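# Hold a stand-up pouch open by its two lips

## Task

Take the stand-up pouch by its two loose lips above the zip-lock seal, with one lip in each gripper and the two sides never pinched together in one gripper. Each lip must sit well inside its gripper's pads, above the seal. Pull the free edges of the lips apart at the grip points by at least a thumb's width. At the finish the pouch must stand upright with its base on the table, its top sagging less than a thumb's width, and no other table object touching it. Keep holding the lips apart at the end.

## Robot and tools

Robot: two arms, left_arm and right_arm. Each has six joints, in this column order: waist, shoulder, elbow, wrist pitch, wrist yaw, wrist roll. Each also has a gripper. The names are labels only and do not say which side of a picture an arm appears on. Cameras: cam_head_left and cam_head_right (896x504), cam_high (896x504), and the fisheye wrist cameras cam_left_wrist and cam_right_wrist (504x504). Calibration numbers (K, distortion, T_world_to_cam) come with the session. Real cameras may be off from them by a couple of degrees and several millimetres.

Frame: one shared world frame. The origin is on the tabletop midway between the arms, +z is up, +x reaches out over the table, and left_arm is on the +y side. Each result has a state line, left_arm: … | right_arm: …, giving each gripper's end_effector_position in metres and end_effector_quat_wxyz. That position is the point between the finger pads, about 1 cm short of the fingertips. It is less accurate when the arm is stretched far. The gripper fingers point along the hand's +z, and they open and close along its y.

Tool execute_actions, argument actions: a list holding one action, one wait, or nothing. An empty list ({"actions": []}) only returns the current state. An optional pictures boolean controls whether images come back (they do by default). If a call is refused, nothing is sent.

An action is {"rows": [...], "steps": n}. n runs from 1 to 15 and defaults to 15. Each step is 1/30 s. Each row covers one step, and if there are fewer rows than steps, the last row repeats. There is a single row list covering both arms. Each row holds 14 numbers, each in [-1, 1]. The first 7 are left_arm: six joint values, then the opening. The next 7 are right_arm in the same layout. Every row must include both arms, even when only one of them moves.

The joint values are offsets, not poses. They are measured from the joint angles in the latest result that reports them. If no result in this scene has shown them yet, or the call is a later call within the same reply, they are measured from where the arm is when the action begins. They are never measured from the previous row. So all zeros means go back to that reference, not hold still. Scale: 1.0 equals 1.202 rad for the waist, 1.258 for the shoulder, 1.238 for the elbow, 2.073 for wrist pitch, and 2.022 each for wrist yaw and wrist roll.

Stated joint ranges in radians: waist -2.618 to 3.054, shoulder 0.000 to 3.142, elbow 0.000 to 3.142, wrist pitch -1.571 to 1.571, wrist yaw -1.571 to 1.571, wrist roll -2.094 to 2.094. The true ends may differ by up to 0.036 rad. A target more than 0.036 rad beyond an end is refused. A target past the real end is clipped there, and the result may say "joint sent to its limit". That message may concern an earlier action, and its absence does not prove there is room left. Friction can leave a joint up to about 0.031 rad short, and smaller commands may not move it at all.

Speed is capped. Each step, a joint's target stays within a fixed lead of its measured angle: 0.202 rad for the waist, 0.258 for the shoulder, 0.238 for the elbow, 0.573 for wrist pitch, and 0.522 for wrist yaw and roll. The whole set is also scaled back if it would move the gripper more than 70 mm in one step. Big moves therefore take several steps.

Opening is absolute: +1 is fully open and -1 is closed. The result's grip_measured uses the same scale. Joint positions list the pad gap in metres, and 0.094 m means fully open. Away from ±1, a gripper goes to where grip_measured equals the number you command. Each gripper's reading carries its own fixed bias of about 1 mm. To hold something, command below grip_measured: about 0.03 below gives a firm grip, and less below gives a lighter one. Pad force tops out around 50 to 62 N. Thin material under about 2 mm gets less force, and a pouch lip is thin, so grip firmly. The first contact can spike hard.

A wait is {"actions": [{"steps": n}]} with n up to 300. It returns once n steps have passed since the last result, and thinking time counts toward them. Between calls the arms keep heading for the last row sent. They stop once motion has died out or a step was HELD. HELD marks steps on which your row, or part of it, was not sent. "joint command not followed" means the clearance check altered or blocked joint targets. The rest of the row still ran.

Tool zoom_image: camera (one of the five names) and region [x0, y0, x1, y1] in that camera's pixels, with the origin at the top-left and at most 504x504. It gives a closer look at the latest image.

Tool finished_scene: scene is the number of the current scene. The goal must already hold and stay held when it is called. Replying without any tool call ends everything.

Suggested sequence: look, locate the pouch and its two lips in the images, and open both grippers. Bring one gripper to each lip from above with the pads straddling the lip, above the seal. Close on each lip, then move the hands apart until the edges separate by about 2 cm or more. Keep the pouch base on the table and the pouch upright, and do not lift it. Confirm with the cameras, then call finished_scene while still gripping.

Avoid: pushing objects, especially rigid ones, off the table; other objects touching the pouch; the arms hitting or pressing on each other; hard slams or shoves; letting a lip slip out. Something may occasionally nudge loose objects. Holding load heats the motors. A MOTOR HOT line appears from 75 °C. At 90 °C the arm halts for 10 s, and at 100 °C it goes limp and drops. Smooth, low-effort motion is preferred.

Each tool is called after ">>>" as name(argument=value, ...), one argument or row to a line, values as JSON.

## Session

>>> execute_actions(
  actions=[],
)

Scene clock: 0.00 s of 4400.00 s.
left_arm: end_effector_position=(+0.5127, +0.2897, +0.3040) grip_measured=+1.000 end_effector_quat_wxyz=(+0.583, +0.441, +0.682, +0.024) | right_arm: end_effector_position=(+0.4102, -0.7384, +0.2042) grip_measured=+1.000 end_effector_quat_wxyz=(+0.322, -0.420, +0.589, -0.611)
Joint positions: left_arm=[ 0.381  1.838  1.681 -0.26   0.66   0.881  0.094] | right_arm=[-0.871  1.882  1.012  0.818 -0.499 -1.73   0.094]
Joint velocities: left_arm=[-0.002 -0.002 -0.002  0.051  0.022 -0.037  0.   ] | right_arm=[-0.002 -0.007 -0.002  0.007  0.007  0.022  0.   ]
Motor temperatures (°C, as the motors report them): left_arm=[26 34 41 33 28 26] | right_arm=[28 45 36 36 26 26]
camera_calibration (this result's frames):
cam_left_wrist: T_world_to_cam=[[-0.571413, -0.686337, -0.44992, 0.62811], [-0.384851, 0.708323, -0.59175, 0.195513], [0.724829, -0.164981, -0.668883, -0.0262932], [0, 0, 0, 1]] pos_world=[0.453212, 0.288271, 0.380707]
cam_right_wrist: T_world_to_cam=[[0.106486, 0.191723, 0.975655, -0.0997488], [-0.771251, -0.603379, 0.202744, -0.128886], [0.627561, -0.774065, 0.0836153, -0.715499], [0, 0, 0, 1]] pos_world=[0.360237, -0.612485, 0.183278]

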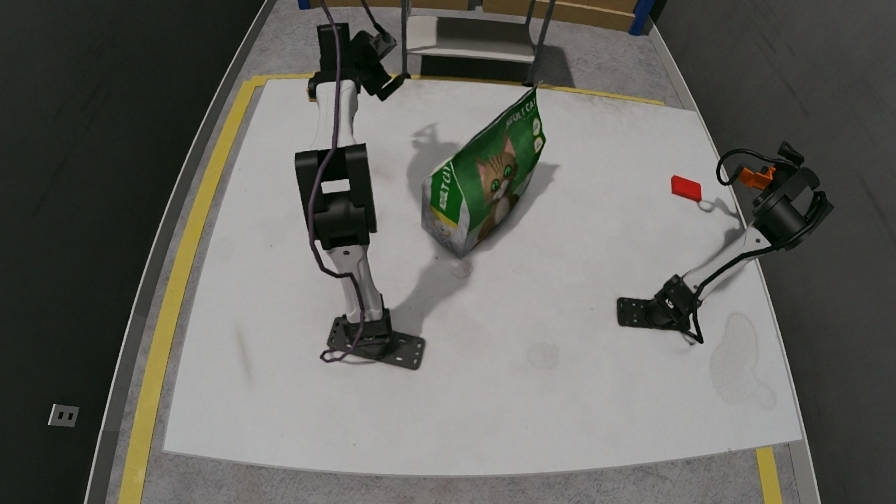

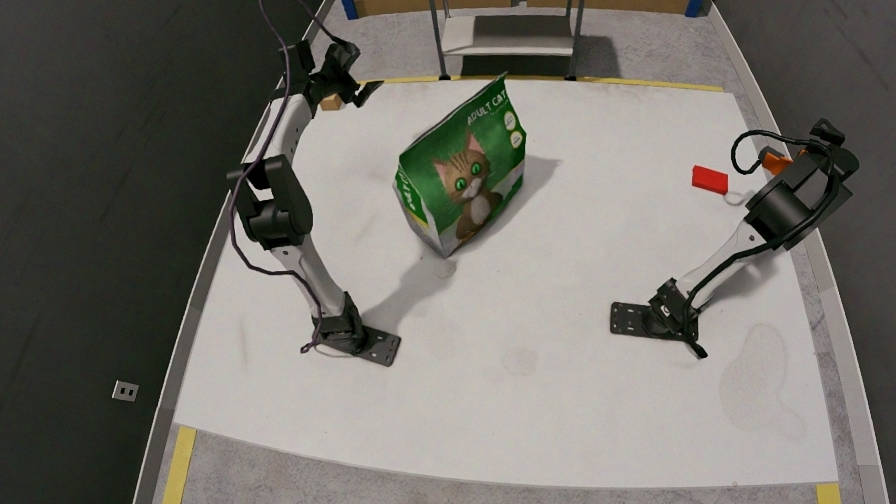

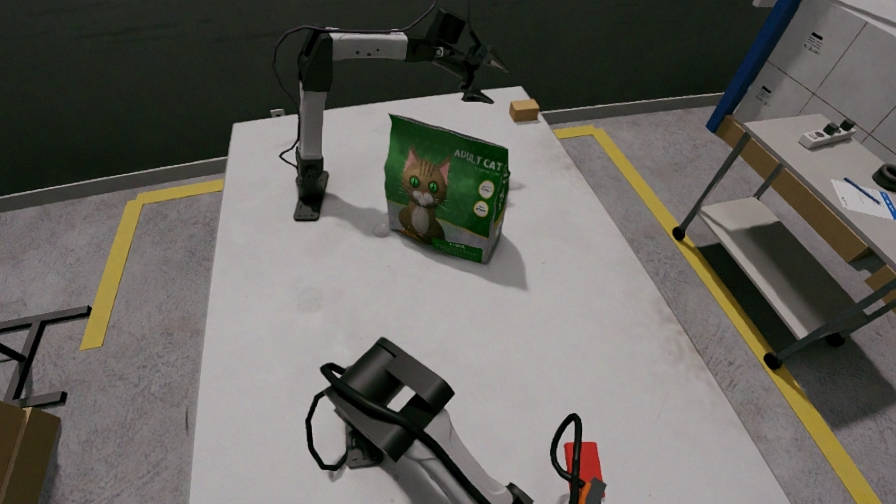

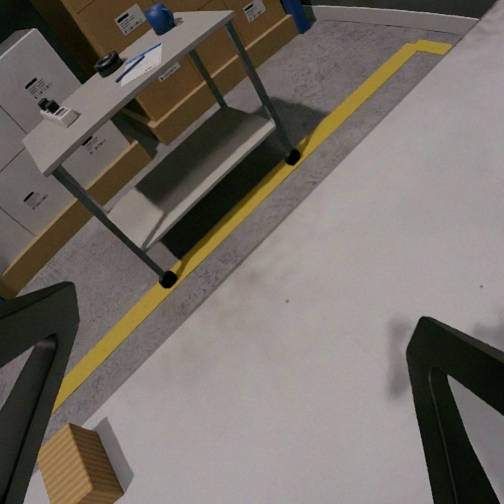

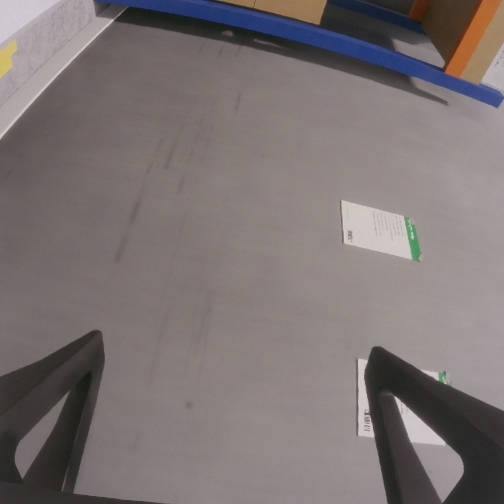

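>>> zoom_image(
  camera="cam_head_left",
  region=[400, 70, 580, 270],
)

>>> zoom_image(
  camera="cam_head_right",
  region=[370, 60, 550, 270],
)

>>> zoom_image(
  camera="cam_high",
  region=[360, 95, 540, 275],
)

Region (400, 70, 580, 270) of cam_head_left's 896x504 image, scaled by 2.520, with more detail than that image has; it fills the left 454 columns of this view, and the rest is white.

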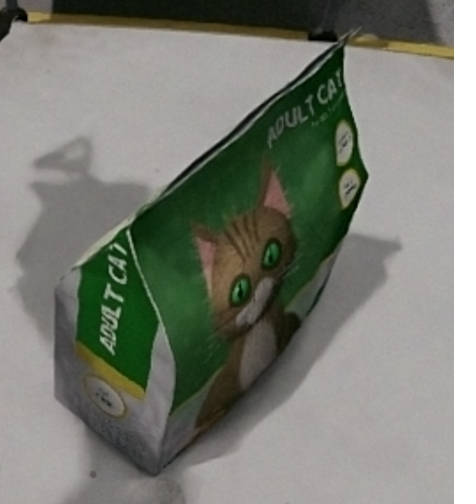

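Region (370, 60, 550, 270) of cam_head_right's 896x504 image, scaled by 2.400, with more detail than that image has; it fills the left 432 columns of this view, and the rest is white.

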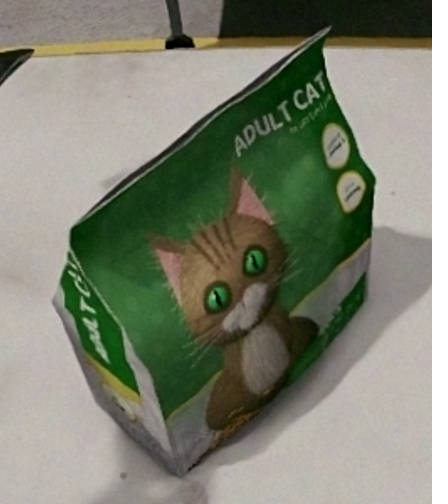

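Region (360, 95, 540, 275) of cam_high's 896x504 image, scaled by 2.800, with more detail than that image has.

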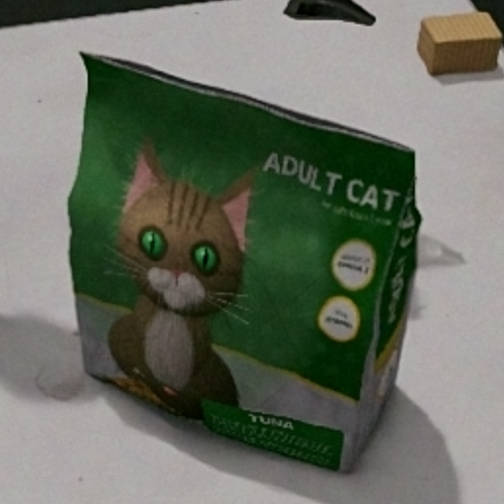

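>>> execute_actions(
  actions=[
    {"rows": [[-0.03,-0.04,0.02,-0.05,-0.03,-0.03,1,0.05,-0.05,0.04,-0.08,0.03,0.1,1],[-0.08,-0.11,0.05,-0.12,-0.07,-0.09,1,0.15,-0.13,0.1,-0.2,0.07,0.25,1],[-0.15,-0.2,0.09,-0.22,-0.12,-0.17,1,0.3,-0.23,0.2,-0.4,0.13,0.45,1],[-0.23,-0.31,0.13,-0.33,-0.18,-0.25,1,0.55,-0.35,0.3,-0.6,0.2,0.7,1],[-0.317,-0.428,0.177,-0.453,-0.252,-0.347,1,1.0,-0.463,0.394,-0.829,0.257,1.0,1]], "steps": 15},
  ],
  pictures=false,
)

>>> execute_actions(
  actions=[
    {"steps": 30},
  ],
  pictures=false,
)

Scene clock: 120.50 s of 4400.00 s.
left_arm: end_effector_position=(+0.3176, +0.1886, +0.4521) grip_measured=+1.000 end_effector_quat_wxyz=(+0.552, +0.290, +0.778, -0.072) | right_arm: end_effector_position=(+0.4674, -0.5518, +0.4211) grip_measured=+1.000 end_effector_quat_wxyz=(+0.539, -0.213, +0.694, -0.428)
Joint positions: left_arm=[ 0.02   1.35   1.881 -0.937  0.274  0.344  0.094] | right_arm=[-0.387  1.424  1.422 -0.051 -0.108 -0.974  0.094]
Joint velocities: left_arm=[-0.388 -1.165  0.349 -1.487 -0.711 -1.062  0.   ] | right_arm=[ 1.419 -1.175  0.735 -2.249  0.696  2.073  0.   ]
Motor temperatures (°C, as the motors report them): left_arm=[26 54 51 43 28 26] | right_arm=[28 55 42 43 26 26]
Steps of this call (steps 1 to 90: nothing new was sent; then 117.00 s passed at rest; steps 91 to 105: all 15 steps of this action). Readings (joint positions):
91: left_arm=[0.378 1.835 1.682 -0.271 0.651 0.873] | right_arm=[-0.867 1.877 1.015 0.796 -0.490 -1.704]
92: left_arm=[0.370 1.822 1.687 -0.309 0.625 0.847] | right_arm=[-0.851 1.863 1.026 0.735 -0.467 -1.644]
94: left_arm=[0.332 1.776 1.703 -0.414 0.569 0.778] | right_arm=[-0.795 1.817 1.071 0.592 -0.410 -1.541]
98: left_arm=[0.208 1.646 1.788 -0.613 0.436 0.600] | right_arm=[-0.653 1.686 1.207 0.348 -0.262 -1.344]
105: the state above

Scene clock: 121.50 s of 4400.00 s.
left_arm: end_effector_position=(+0.2760, +0.2124, +0.4299) grip_measured=+1.000 end_effector_quat_wxyz=(+0.483, +0.205, +0.848, -0.073) | right_arm: end_effector_position=(+0.3970, -0.2648, +0.3187) grip_measured=+1.000 end_effector_quat_wxyz=(+0.413, +0.018, +0.904, +0.104)
Joint positions: left_arm=[ 0.008  1.291  1.912 -1.178  0.158  0.185  0.094] | right_arm=[ 0.334  1.296  1.497 -0.892  0.011  0.275  0.094]
Joint velocities: left_arm=[-0.002  0.002  0.002 -0.037 -0.051 -0.037  0.   ] | right_arm=[-0.002 -0.017  0.002 -0.081  0.037  0.051  0.   ]
Motor temperatures (°C, as the motors report them): left_arm=[26 54 51 43 28 26] | right_arm=[28 54 42 43 26 26]
Steps of this call (steps 1 to 30: the robot went on to your last target). Readings (joint positions):
1: left_arm=[0.011 1.315 1.892 -0.982 0.254 0.313] | right_arm=[-0.333 1.386 1.445 -0.126 -0.088 -0.898]
2: left_arm=[0.008 1.287 1.901 -1.018 0.238 0.287] | right_arm=[-0.275 1.353 1.464 -0.199 -0.074 -0.822]
4: left_arm=[0.008 1.259 1.912 -1.067 0.211 0.251] | right_arm=[-0.163 1.307 1.489 -0.330 -0.057 -0.682]
8: left_arm=[0.008 1.275 1.912 -1.133 0.179 0.212] | right_arm=[0.038 1.290 1.497 -0.565 -0.028 -0.407]
30: the state above

>>> execute_actions(
  actions=[
    {"rows": [[-0.03,0.02,0,-0.01,0,0,1,0.08,0,0,0,0,0.08,0.8],[-0.07,0.04,0,-0.03,0,0,1,0.18,0,0,0,0,0.2,0.6],[-0.11,0.065,0,-0.045,0,0,1,0.3,0,0,0,0,0.33,0.3],[-0.15,0.09,0,-0.06,0,0,1,0.42,0,0,0,0,0.46,0],[-0.19,0.11,0,-0.075,0,0,1,0.52,0,0,0,0,0.57,-0.2],[-0.214,0.126,0,-0.088,0,0,1,0.58,0,0,0,0,0.645,-0.36]], "steps": 15},
  ],
  pictures=false,
)

>>> execute_actions(
  actions=[
    {"steps": 20},
  ],
)

Scene clock: 132.37 s of 4400.00 s.
left_arm: end_effector_position=(+0.2642, +0.1287, +0.3504) grip_measured=+1.000 end_effector_quat_wxyz=(+0.327, +0.320, +0.881, -0.120) | right_arm: end_effector_position=(+0.2568, -0.0547, +0.3184) grip_measured=-0.358 end_effector_quat_wxyz=(+0.160, +0.219, +0.878, +0.394)
Joint positions: left_arm=[-0.244  1.461  1.916 -1.33   0.16   0.185  0.094] | right_arm=[ 1.034  1.296  1.497 -0.893  0.001  1.429  0.03 ]
Joint velocities: left_arm=[-0.012 -0.037  0.007 -0.125  0.022 -0.022  0.   ] | right_arm=[ 0.007  0.007 -0.022 -0.022  0.007  0.945  0.   ]
Motor temperatures (°C, as the motors report them): left_arm=[26 50 50 43 28 26] | right_arm=[28 51 42 42 26 26]
Steps of this call (steps 1 to 15: the robot went on to your last target; steps 16 to 110: nothing new was sent; then 6.70 s passed at rest; steps 111 to 125: all 15 steps of this action). Readings (joint positions):
111: left_arm=[0.005 1.291 1.912 -1.179 0.157 0.185] | right_arm=[0.345 1.296 1.497 -0.893 0.016 0.303]
112: left_arm=[-0.009 1.293 1.912 -1.182 0.154 0.185] | right_arm=[0.382 1.296 1.497 -0.893 0.025 0.364]
114: left_arm=[-0.078 1.314 1.914 -1.203 0.151 0.185] | right_arm=[0.515 1.296 1.497 -0.893 0.025 0.554]
118: left_arm=[-0.229 1.417 1.916 -1.273 0.158 0.185] | right_arm=[0.803 1.296 1.497 -0.893 0.018 0.945]
125: the state above

Scene clock: 133.03 s of 4400.00 s.
left_arm: end_effector_position=(+0.2619, +0.1298, +0.3489) grip_measured=+1.000 end_effector_quat_wxyz=(+0.322, +0.320, +0.883, -0.119) | right_arm: end_effector_position=(+0.2568, -0.0548, +0.3184) grip_measured=-0.358 end_effector_quat_wxyz=(+0.133, +0.279, +0.861, +0.404)
Joint positions: left_arm=[-0.244  1.46   1.916 -1.342  0.16   0.185  0.094] | right_arm=[ 1.034  1.296  1.497 -0.893  0.001  1.568  0.03 ]
Joint velocities: left_arm=[-0.002 -0.007  0.002  0.051  0.022  0.037  0.   ] | right_arm=[-0.012 -0.002 -0.007  0.007 -0.022 -0.007  0.   ]
Motor temperatures (°C, as the motors report them): left_arm=[26 49 50 43 28 26] | right_arm=[28 51 42 42 26 26]
Steps of this call (steps 1 to 20: the robot went on to your last target). Readings (joint positions):
1: left_arm=[-0.244 1.460 1.916 -1.333 0.160 0.185] | right_arm=[1.034 1.296 1.497 -0.893 0.001 1.457]
2: left_arm=[-0.244 1.460 1.916 -1.335 0.160 0.185] | right_arm=[1.034 1.296 1.497 -0.893 0.001 1.480]
4: left_arm=[-0.244 1.460 1.916 -1.338 0.160 0.185] | right_arm=[1.034 1.296 1.497 -0.893 0.001 1.513]
8: left_arm=[-0.244 1.460 1.916 -1.341 0.160 0.185] | right_arm=[1.034 1.296 1.497 -0.893 0.001 1.547]
20: the state above
camera_calibration (this result's frames):
cam_left_wrist: T_world_to_cam=[[-0.560312, -0.824521, 0.0788348, 0.225841], [-0.817939, 0.535811, -0.20948, 0.241327], [0.13048, -0.181856, -0.97463, 0.423634], [0, 0, 0, 1]] pos_world=[0.268657, 0.133946, 0.445635]
cam_right_wrist: T_world_to_cam=[[-0.318179, -0.588452, -0.743294, 0.287826], [-0.947063, 0.23271, 0.221173, 0.227249], [0.0428223, 0.774319, -0.631345, 0.363002], [0, 0, 0, 1]] pos_world=[0.291255, -0.16459, 0.392857]

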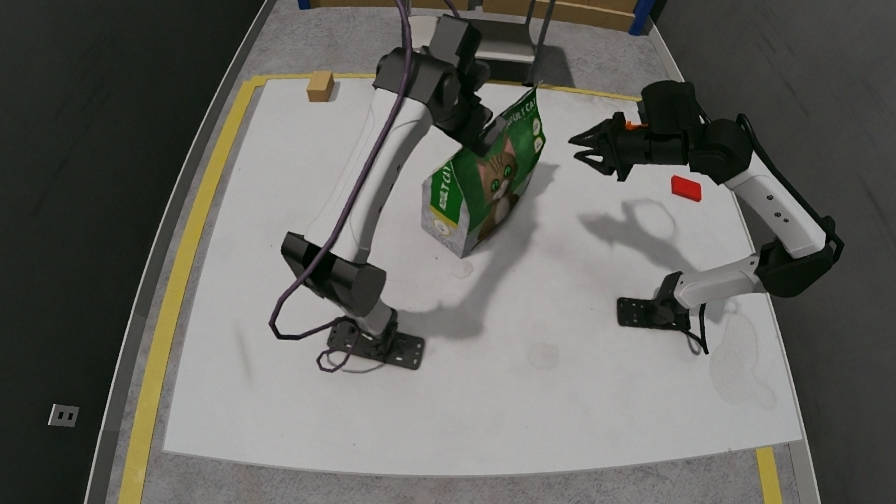

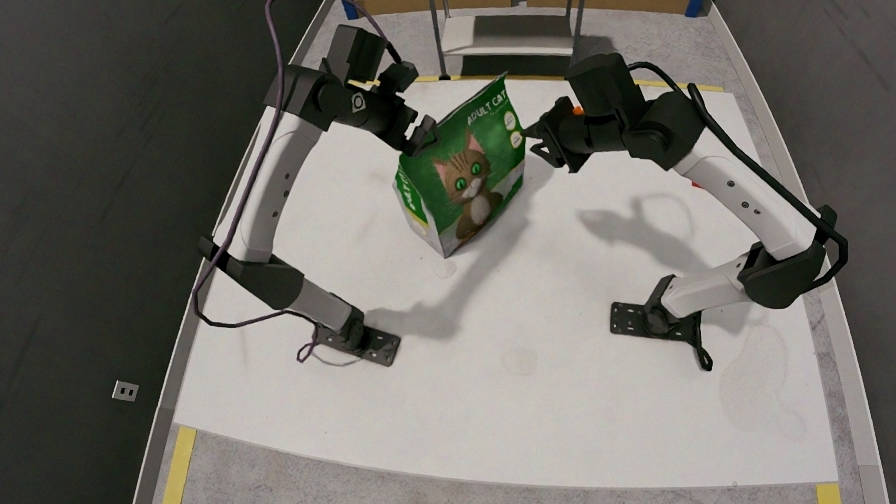

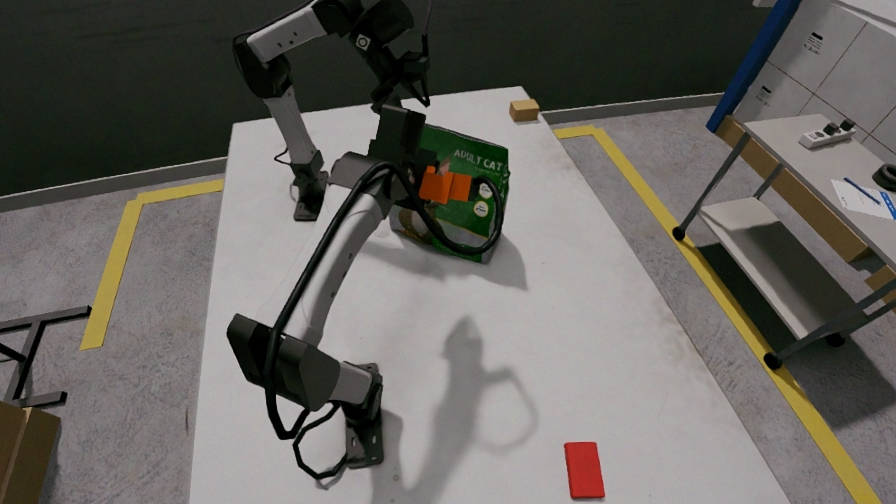

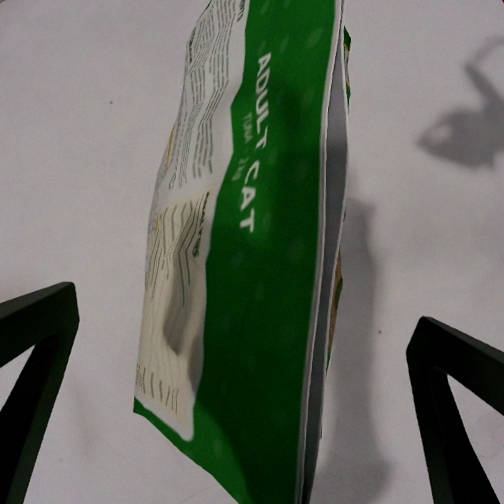

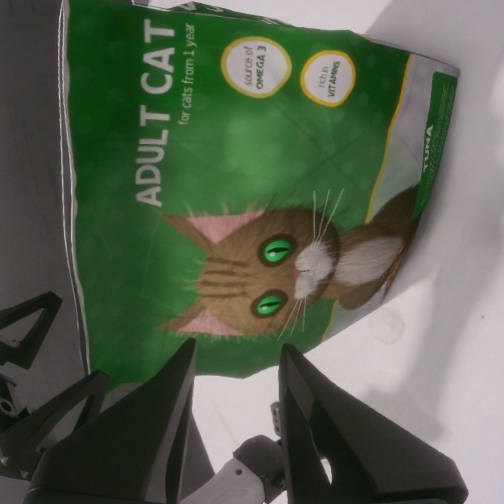

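>>> zoom_image(
  camera="cam_left_wrist",
  region=[260, 0, 420, 504],
)

>>> zoom_image(
  camera="cam_left_wrist",
  region=[280, 230, 380, 400],
)

Region (260, 0, 420, 504) of cam_left_wrist's 504x504 image, scaled by 1.000; it fills the left 160 columns of this view, and the rest is white.

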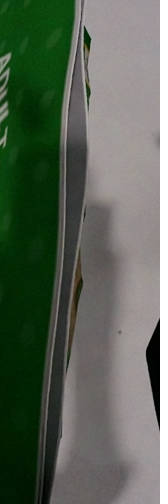

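Region (280, 230, 380, 400) of cam_left_wrist's 504x504 image, scaled by 2.965, with more detail than that image has; it fills the left 296 columns of this view, and the rest is white.

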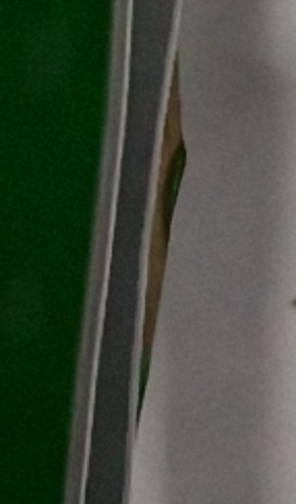

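>>> execute_actions(
  actions=[
    {"rows": [[-0.015,0,0,0,-0.005,-0.005,0.7,0,0,0,0,0,0,-0.36],[-0.03,0,0,0,-0.01,-0.01,0.4,0,0,0,0,0,0,-0.36],[-0.045,0,0,0,-0.015,-0.015,0.1,0,0,0,0,0,0,-0.36],[-0.058,0,0,0,-0.02,-0.02,-0.2,0,0,0,0,0,0,-0.36],[-0.067,0,0,0,-0.025,-0.025,-0.5,0,0,0,0,0,0,-0.36],[-0.067,0,0,0,-0.025,-0.025,-0.7,0,0,0,0,0,0,-0.36]], "steps": 15},
  ],
  pictures=false,
)

>>> zoom_image(
  camera="cam_right_wrist",
  region=[0, 0, 250, 450],
)

>>> execute_actions(
  actions=[
    {"steps": 10},
  ],
)

Scene clock: 179.47 s of 4400.00 s.
left_arm: end_effector_position=(+0.2528, +0.1150, +0.3482) grip_measured=-0.698 end_effector_quat_wxyz=(+0.318, +0.327, +0.882, -0.119) | right_arm: end_effector_position=(+0.2568, -0.0548, +0.3184) grip_measured=-0.358 end_effector_quat_wxyz=(+0.133, +0.280, +0.861, +0.404)
Joint positions: left_arm=[-0.315  1.46   1.916 -1.342  0.12   0.143  0.014] | right_arm=[ 1.034  1.296  1.497 -0.893  0.001  1.569  0.03 ]
Joint velocities: left_arm=[ 0.002 -0.022  0.002 -0.11  -0.095  0.007  0.   ] | right_arm=[-0.002 -0.002 -0.002  0.022 -0.066  0.037 -0.   ]
Motor temperatures (°C, as the motors report them): left_arm=[26 44 48 40 28 26] | right_arm=[28 46 42 42 26 26]
Steps of this call (steps 1 to 15: the robot went on to your last target; steps 16 to 110: nothing new was sent; then 42.27 s passed at rest; steps 111 to 125: all 15 steps of this action). Readings (joint positions):
111: left_arm=[-0.244 1.460 1.916 -1.342 0.159 0.184] | right_arm=[1.034 1.296 1.497 -0.893 0.001 1.569]
112: left_arm=[-0.248 1.460 1.916 -1.342 0.156 0.182] | right_arm=[1.034 1.296 1.497 -0.893 0.001 1.569]
114: left_arm=[-0.270 1.460 1.916 -1.342 0.145 0.173] | right_arm=[1.034 1.296 1.497 -0.893 0.001 1.569]
118: left_arm=[-0.314 1.460 1.916 -1.342 0.132 0.154] | right_arm=[1.034 1.296 1.497 -0.893 0.001 1.569]
125: the state above

Region (0, 0, 250, 450) of cam_right_wrist's 504x504 image, scaled by 1.120, with more detail than that image has.

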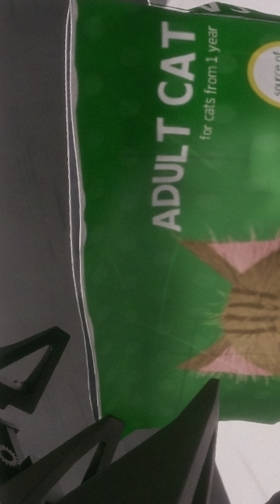

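Scene clock: 179.80 s of 4400.00 s.
left_arm: end_effector_position=(+0.2531, +0.1154, +0.3481) grip_measured=-0.698 end_effector_quat_wxyz=(+0.319, +0.325, +0.883, -0.118) | right_arm: end_effector_position=(+0.2568, -0.0548, +0.3184) grip_measured=-0.358 end_effector_quat_wxyz=(+0.133, +0.280, +0.861, +0.404)
Joint positions: left_arm=[-0.315  1.46   1.916 -1.342  0.117  0.14   0.014] | right_arm=[ 1.034  1.296  1.497 -0.893  0.001  1.569  0.03 ]
Joint velocities: left_arm=[ 0.012 -0.007 -0.012  0.007  0.051 -0.007 -0.   ] | right_arm=[-0.002 -0.017 -0.012 -0.139 -0.037 -0.022 -0.   ]
Motor temperatures (°C, as the motors report them): left_arm=[26 44 48 40 28 26] | right_arm=[28 46 42 42 26 26]
Steps of this call (steps 1 to 10: the robot went on to your last target). Readings (joint positions):
1: left_arm=[-0.315 1.460 1.916 -1.342 0.119 0.143] | right_arm=[1.034 1.296 1.497 -0.893 0.001 1.569]
2: left_arm=[-0.315 1.460 1.916 -1.342 0.119 0.142] | right_arm=[1.034 1.296 1.497 -0.893 0.001 1.569]
4: left_arm=[-0.315 1.460 1.916 -1.342 0.118 0.141] | right_arm=[1.034 1.296 1.497 -0.893 0.001 1.569]
8: left_arm=[-0.315 1.460 1.916 -1.342 0.117 0.141] | right_arm=[1.034 1.296 1.497 -0.893 0.001 1.569]
10: the state above
camera_calibration (this result's frames):
cam_left_wrist: T_world_to_cam=[[-0.567921, -0.819713, 0.0744026, 0.21203], [-0.813413, 0.545136, -0.202942, 0.237152], [0.125794, -0.175775, -0.97636, 0.422486], [0, 0, 0, 1]] pos_world=[0.260172, 0.118786, 0.44485]
cam_right_wrist: T_world_to_cam=[[-0.319456, -0.587626, -0.7434, 0.288233], [-0.946626, 0.233478, 0.222233, 0.226841], [0.042978, 0.774715, -0.630848, 0.362825], [0, 0, 0, 1]] pos_world=[0.291218, -0.164675, 0.392748]

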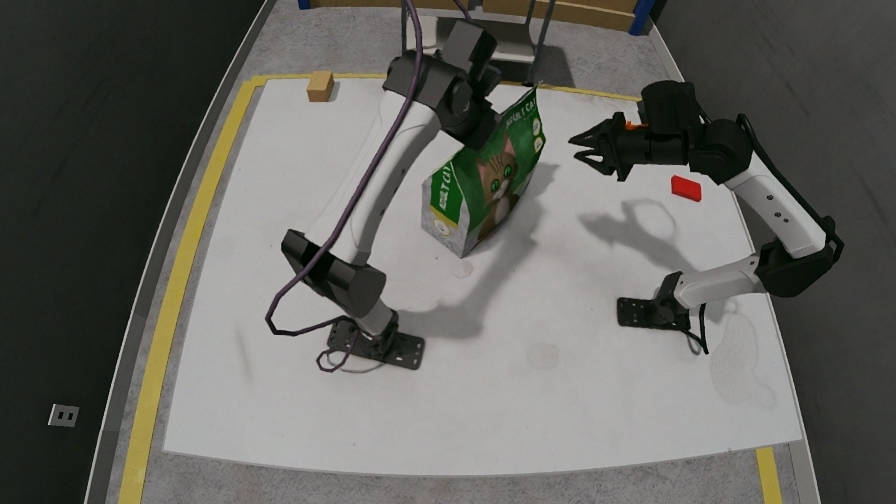

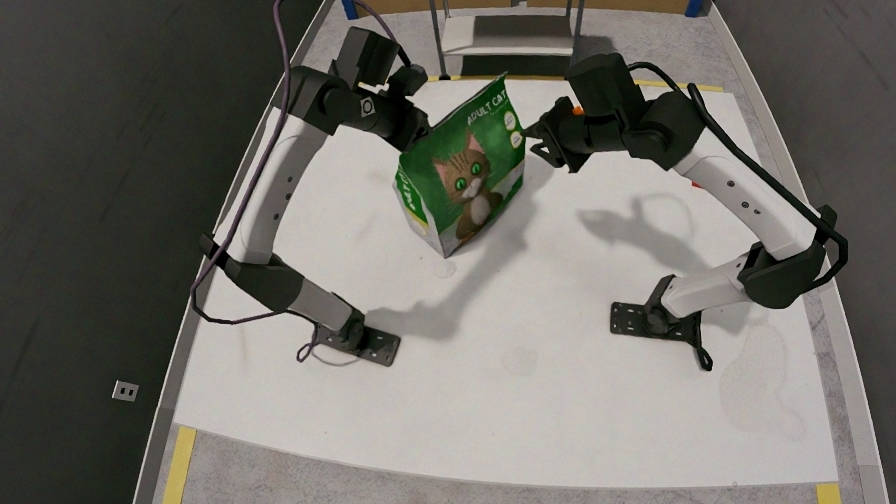

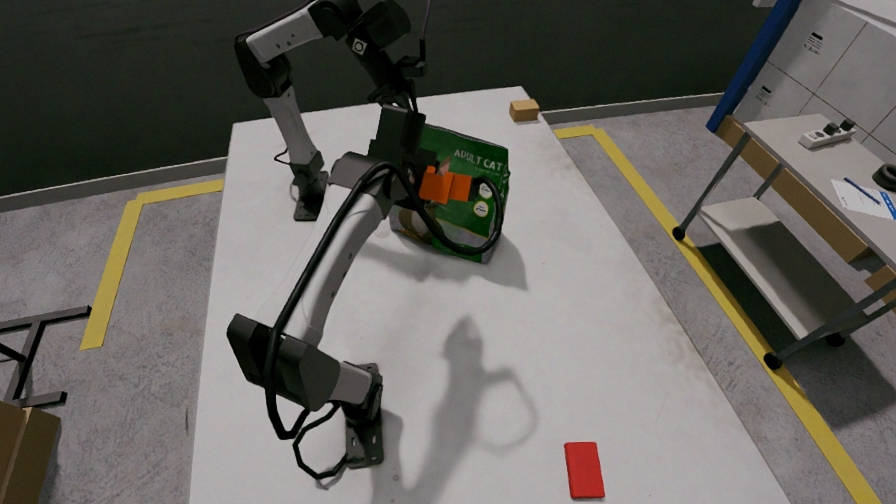

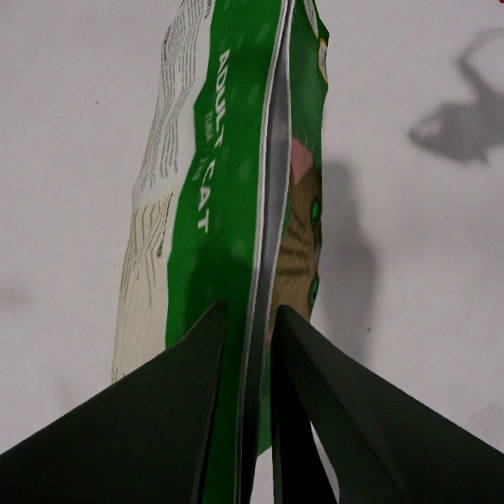

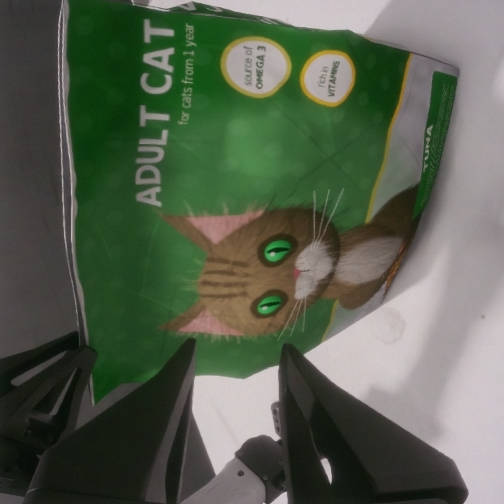

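>>> zoom_image(
  camera="cam_left_wrist",
  region=[200, 180, 340, 400],
)

Region (200, 180, 340, 400) of cam_left_wrist's 504x504 image, scaled by 2.291, with more detail than that image has; it fills the left 321 columns of this view, and the rest is white.

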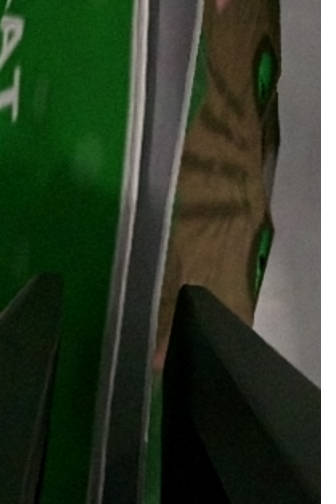

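>>> execute_actions(
  actions=[
    {"rows": [[0,0.008,0.015,-0.004,0,0,-0.7,0,0,0,0,0,0,-0.36],[0,0.016,0.03,-0.008,0,0,-0.7,0,0,0,0,0,0,-0.36],[0,0.024,0.05,-0.013,0,0,-0.7,0,0,0,0,0,0,-0.36],[0,0.032,0.07,-0.018,0,0,-0.7,0,0,0,0,0,0,-0.36],[0,0.04,0.09,-0.024,0,0,-0.7,0,0,0,0,0,0,-0.36],[0,0.046,0.105,-0.03,0,0,-0.7,0,0,0,0,0,0,-0.36],[0,0.052,0.118,-0.036,0,0,-0.7,0,0,0,0,0,0,-0.36],[0,0.052,0.122,-0.04,0,0,-0.7,0,0,0,0,0,0,-0.36],[0,0.052,0.122,-0.04,0,0,-0.7,0,0,0,0,0,0,-0.36],[0,0.052,0.122,-0.04,-0.005,0,-0.72,0,0,0,0,0,0,-0.36],[0,0.052,0.122,-0.04,-0.01,0,-0.75,0,0,0,0,0,0,-0.36],[0,0.052,0.122,-0.04,-0.015,0,-0.787,0,0,0,0,0,0,-0.36]], "steps": 15},
  ],
  pictures=false,
)

>>> execute_actions(
  actions=[
    {"steps": 12},
  ],
)

>>> zoom_image(
  camera="cam_left_wrist",
  region=[190, 180, 330, 400],
)

Scene clock: 266.30 s of 4400.00 s.
left_arm: end_effector_position=(+0.2567, +0.1162, +0.3733) grip_measured=-0.785 end_effector_quat_wxyz=(+0.339, +0.322, +0.877, -0.115) | right_arm: end_effector_position=(+0.2568, -0.0548, +0.3184) grip_measured=-0.358 end_effector_quat_wxyz=(+0.133, +0.280, +0.861, +0.404)
Joint positions: left_arm=[-0.315  1.502  2.054 -1.396  0.103  0.14   0.01 ] | right_arm=[ 1.034  1.296  1.497 -0.893  0.001  1.569  0.03 ]
Joint velocities: left_arm=[ 0.002  0.022 -0.002 -0.183 -0.081 -0.051 -0.001] | right_arm=[-0.002  0.002  0.002  0.051  0.066  0.051  0.   ]
Motor temperatures (°C, as the motors report them): left_arm=[26 41 48 41 28 26] | right_arm=[27 43 43 43 25 26]
Steps of this call (steps 1 to 15: the robot went on to your last target; steps 16 to 110: nothing new was sent; then 82.33 s passed at rest; steps 111 to 125: all 15 steps of this action). Readings (joint positions):
111: left_arm=[-0.315 1.460 1.916 -1.342 0.116 0.140] | right_arm=[1.034 1.296 1.497 -0.893 0.001 1.569]
112: left_arm=[-0.315 1.461 1.920 -1.344 0.116 0.140] | right_arm=[1.034 1.296 1.497 -0.893 0.001 1.569]
114: left_arm=[-0.315 1.472 1.949 -1.355 0.116 0.140] | right_arm=[1.034 1.296 1.497 -0.893 0.001 1.569]
118: left_arm=[-0.315 1.499 2.033 -1.372 0.116 0.140] | right_arm=[1.034 1.296 1.497 -0.893 0.001 1.569]
125: the state above

Scene clock: 266.70 s of 4400.00 s.
left_arm: end_effector_position=(+0.2559, +0.1182, +0.3716) grip_measured=-0.785 end_effector_quat_wxyz=(+0.336, +0.321, +0.879, -0.110) | right_arm: end_effector_position=(+0.2568, -0.0548, +0.3184) grip_measured=-0.358 end_effector_quat_wxyz=(+0.133, +0.280, +0.861, +0.404)
Joint positions: left_arm=[-0.315  1.502  2.054 -1.406  0.095  0.14   0.01 ] | right_arm=[ 1.034  1.296  1.497 -0.893  0.001  1.569  0.03 ]
Joint velocities: left_arm=[-0.002  0.007  0.012 -0.007 -0.022  0.139  0.   ] | right_arm=[ 0.007 -0.027 -0.007 -0.022 -0.095  0.066  0.   ]
Motor temperatures (°C, as the motors report them): left_arm=[26 41 48 41 28 26] | right_arm=[27 43 43 43 25 26]
Steps of this call (steps 1 to 12: the robot went on to your last target). Readings (joint positions):
1: left_arm=[-0.315 1.502 2.054 -1.399 0.101 0.140] | right_arm=[1.034 1.296 1.497 -0.893 0.001 1.569]
2: left_arm=[-0.315 1.502 2.054 -1.400 0.100 0.140] | right_arm=[1.034 1.296 1.497 -0.893 0.001 1.569]
4: left_arm=[-0.315 1.502 2.054 -1.403 0.097 0.140] | right_arm=[1.034 1.296 1.497 -0.893 0.001 1.569]
8: left_arm=[-0.315 1.502 2.054 -1.405 0.095 0.140] | right_arm=[1.034 1.296 1.497 -0.893 0.001 1.569]
12: the state above
camera_calibration (this result's frames):
cam_left_wrist: T_world_to_cam=[[-0.558513, -0.82766, 0.0551521, 0.219809], [-0.813212, 0.533227, -0.23314, 0.25527], [0.163552, -0.175062, -0.970878, 0.433797], [0, 0, 0, 1]] pos_world=[0.259406, 0.121751, 0.468555]
cam_right_wrist: T_world_to_cam=[[-0.319456, -0.587626, -0.7434, 0.288233], [-0.946626, 0.233478, 0.222233, 0.226841], [0.042978, 0.774715, -0.630848, 0.362825], [0, 0, 0, 1]] pos_world=[0.291218, -0.164675, 0.392748]

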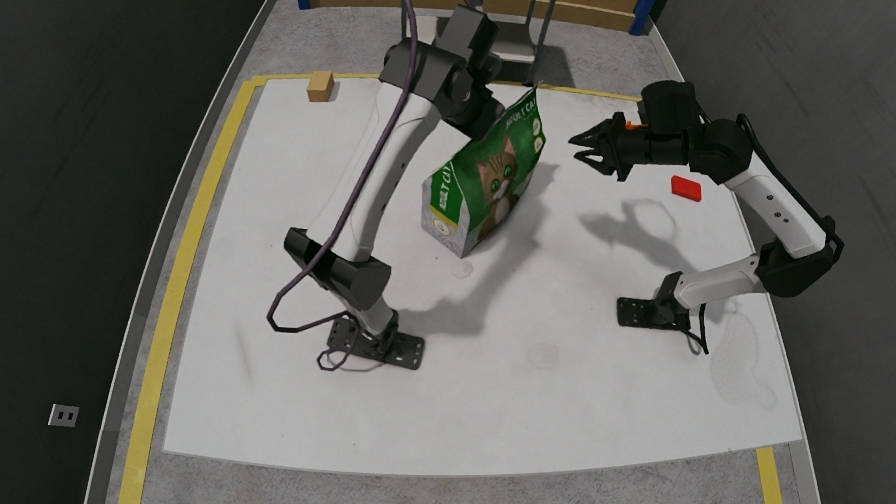

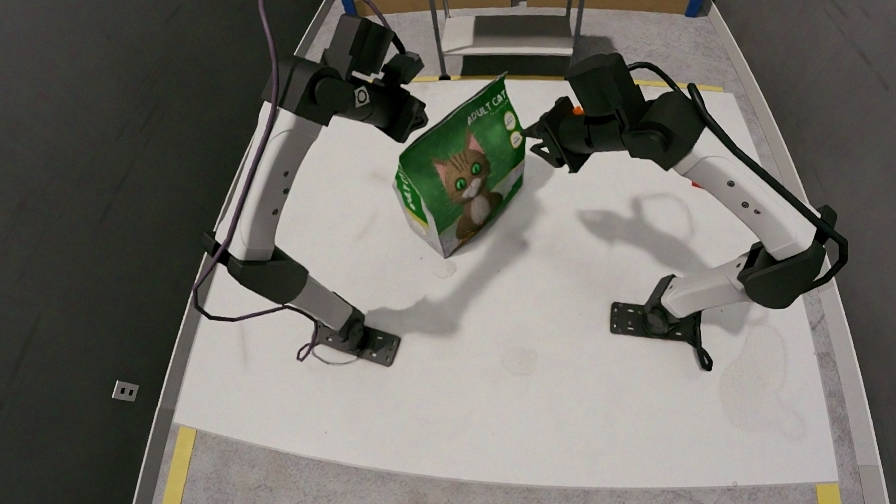

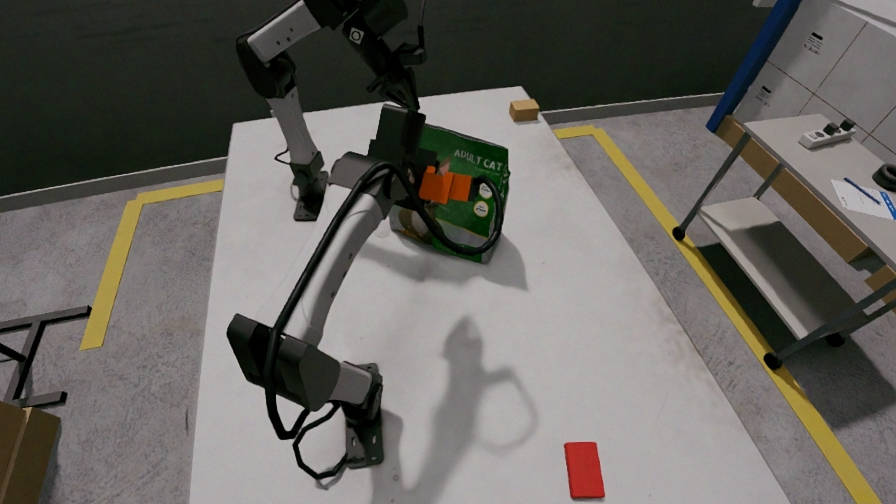

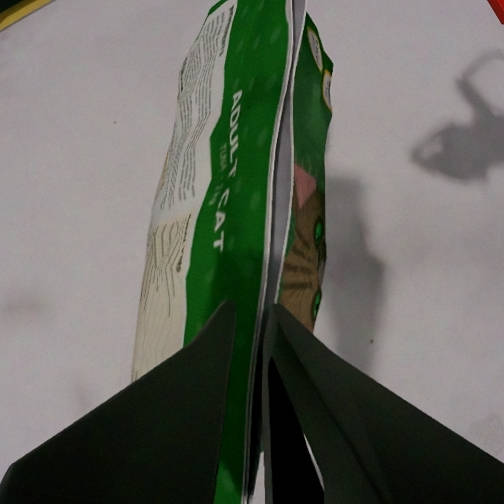

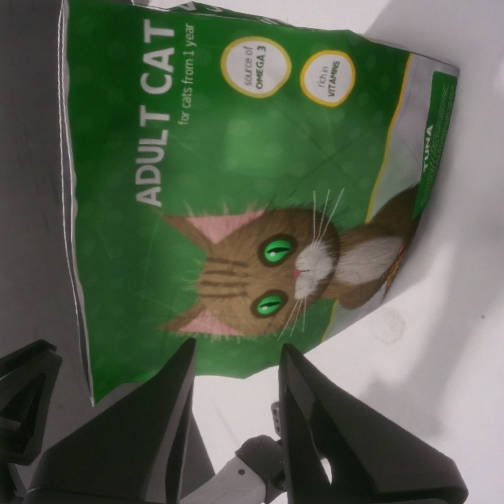

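Region (190, 180, 330, 400) of cam_left_wrist's 504x504 image, scaled by 2.291, with more detail than that image has; it fills the left 321 columns of this view, and the rest is white.

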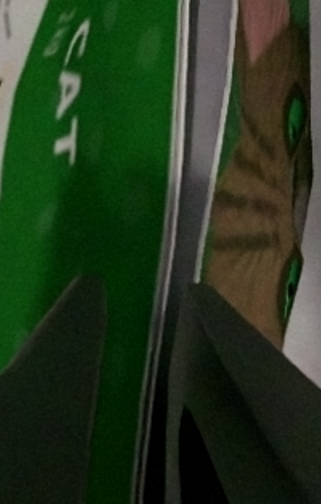

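>>> execute_actions(
  actions=[
    {"rows": [[0,0,-0.012,0.006,0,0,-0.787,0,0,0,0,0,0,-0.36],[0,0,-0.025,0.013,0,0,-0.787,0,0,0,0,0,0,-0.36],[0,0,-0.04,0.021,0,0,-0.787,0,0,0,0,0,0,-0.36],[0,0,-0.055,0.03,0,0,-0.787,0,0,0,0,0,0,-0.36],[0,0,-0.068,0.039,0,0,-0.787,0,0,0,0,0,0,-0.36],[0,0,-0.078,0.047,0,0,-0.787,0,0,0,0,0,0,-0.36]], "steps": 15},
  ],
  pictures=true,
)

>>> zoom_image(
  camera="cam_left_wrist",
  region=[190, 180, 330, 400],
)

Scene clock: 300.43 s of 4400.00 s.
left_arm: end_effector_position=(+0.2674, +0.1110, +0.3585) grip_measured=-0.785 end_effector_quat_wxyz=(+0.337, +0.321, +0.878, -0.112) | right_arm: end_effector_position=(+0.2568, -0.0548, +0.3184) grip_measured=-0.358 end_effector_quat_wxyz=(+0.133, +0.280, +0.861, +0.404)
Joint positions: left_arm=[-0.315  1.501  1.978 -1.326  0.098  0.14   0.01 ] | right_arm=[ 1.034  1.296  1.497 -0.893  0.001  1.569  0.03 ]
Joint velocities: left_arm=[-0.002  0.007  0.007  0.066 -0.037 -0.007  0.001] | right_arm=[-0.002 -0.007 -0.007 -0.051  0.022  0.007  0.001]
Motor temperatures (°C, as the motors report them): left_arm=[26 39 49 40 28 26] | right_arm=[27 42 43 43 25 26]
Steps of this call (steps 1 to 15: the robot went on to your last target; steps 16 to 110: nothing new was sent; then 29.57 s passed at rest; steps 111 to 125: all 15 steps of this action). Readings (joint positions):
111: left_arm=[-0.315 1.502 2.054 -1.406 0.094 0.140] | right_arm=[1.034 1.296 1.497 -0.893 0.001 1.569]
112: left_arm=[-0.315 1.502 2.052 -1.403 0.094 0.140] | right_arm=[1.034 1.296 1.497 -0.893 0.001 1.569]
114: left_arm=[-0.315 1.502 2.036 -1.387 0.094 0.140] | right_arm=[1.034 1.296 1.497 -0.893 0.001 1.569]
118: left_arm=[-0.315 1.502 1.981 -1.349 0.095 0.140] | right_arm=[1.034 1.296 1.497 -0.893 0.001 1.569]
125: the state above
camera_calibration (this result's frames):
cam_left_wrist: T_world_to_cam=[[-0.560314, -0.826307, 0.0571428, 0.220569], [-0.811556, 0.533899, -0.237339, 0.266357], [0.165607, -0.179359, -0.969745, 0.417457], [0, 0, 0, 1]] pos_world=[0.270618, 0.114925, 0.45544]
cam_right_wrist: T_world_to_cam=[[-0.319456, -0.587626, -0.7434, 0.288233], [-0.946626, 0.233478, 0.222233, 0.226841], [0.042978, 0.774715, -0.630848, 0.362825], [0, 0, 0, 1]] pos_world=[0.291218, -0.164675, 0.392748]

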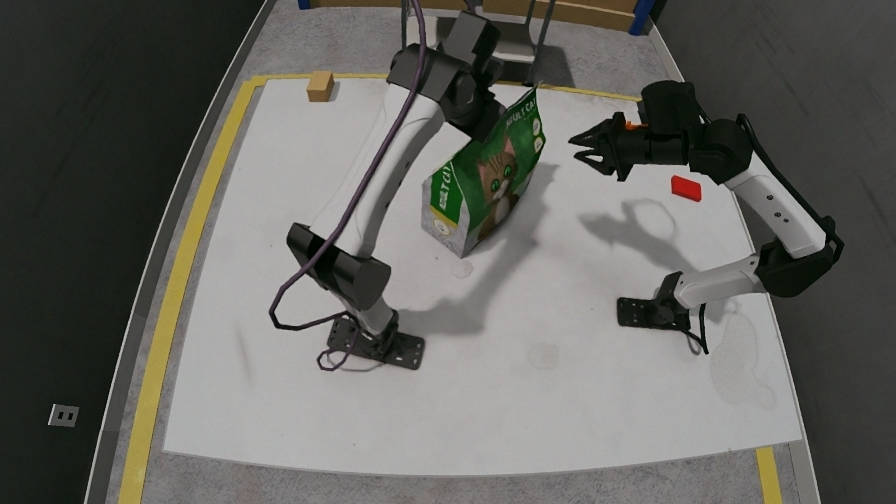

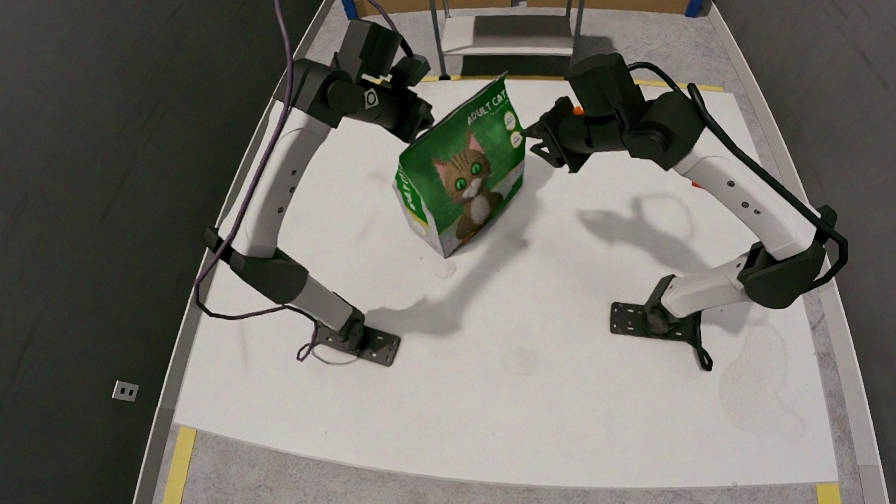

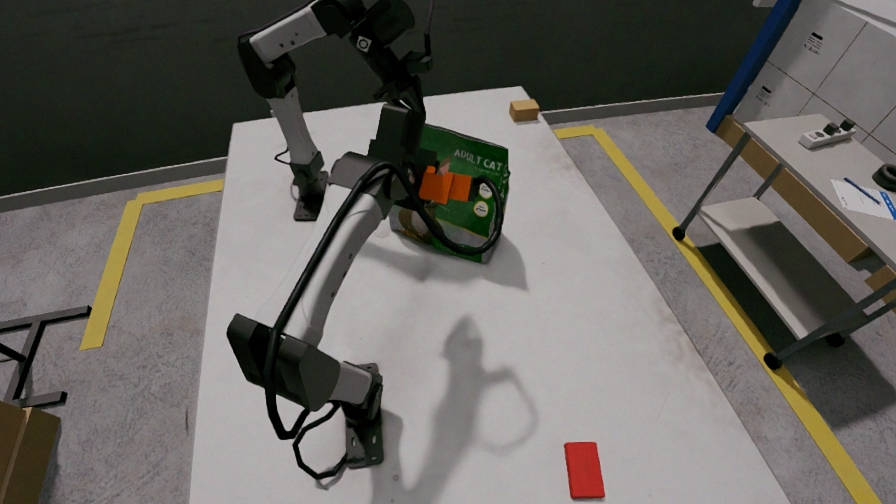

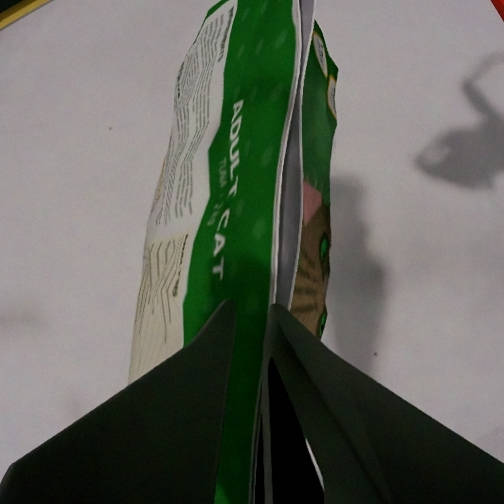

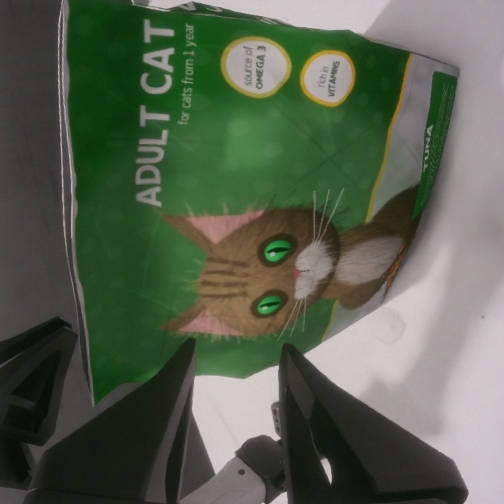

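Region (190, 180, 330, 400) of cam_left_wrist's 504x504 image, scaled by 2.291, with more detail than that image has; it fills the left 321 columns of this view, and the rest is white.

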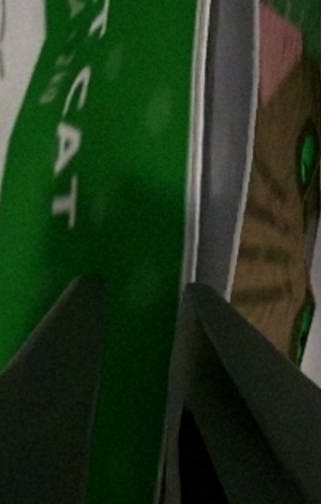

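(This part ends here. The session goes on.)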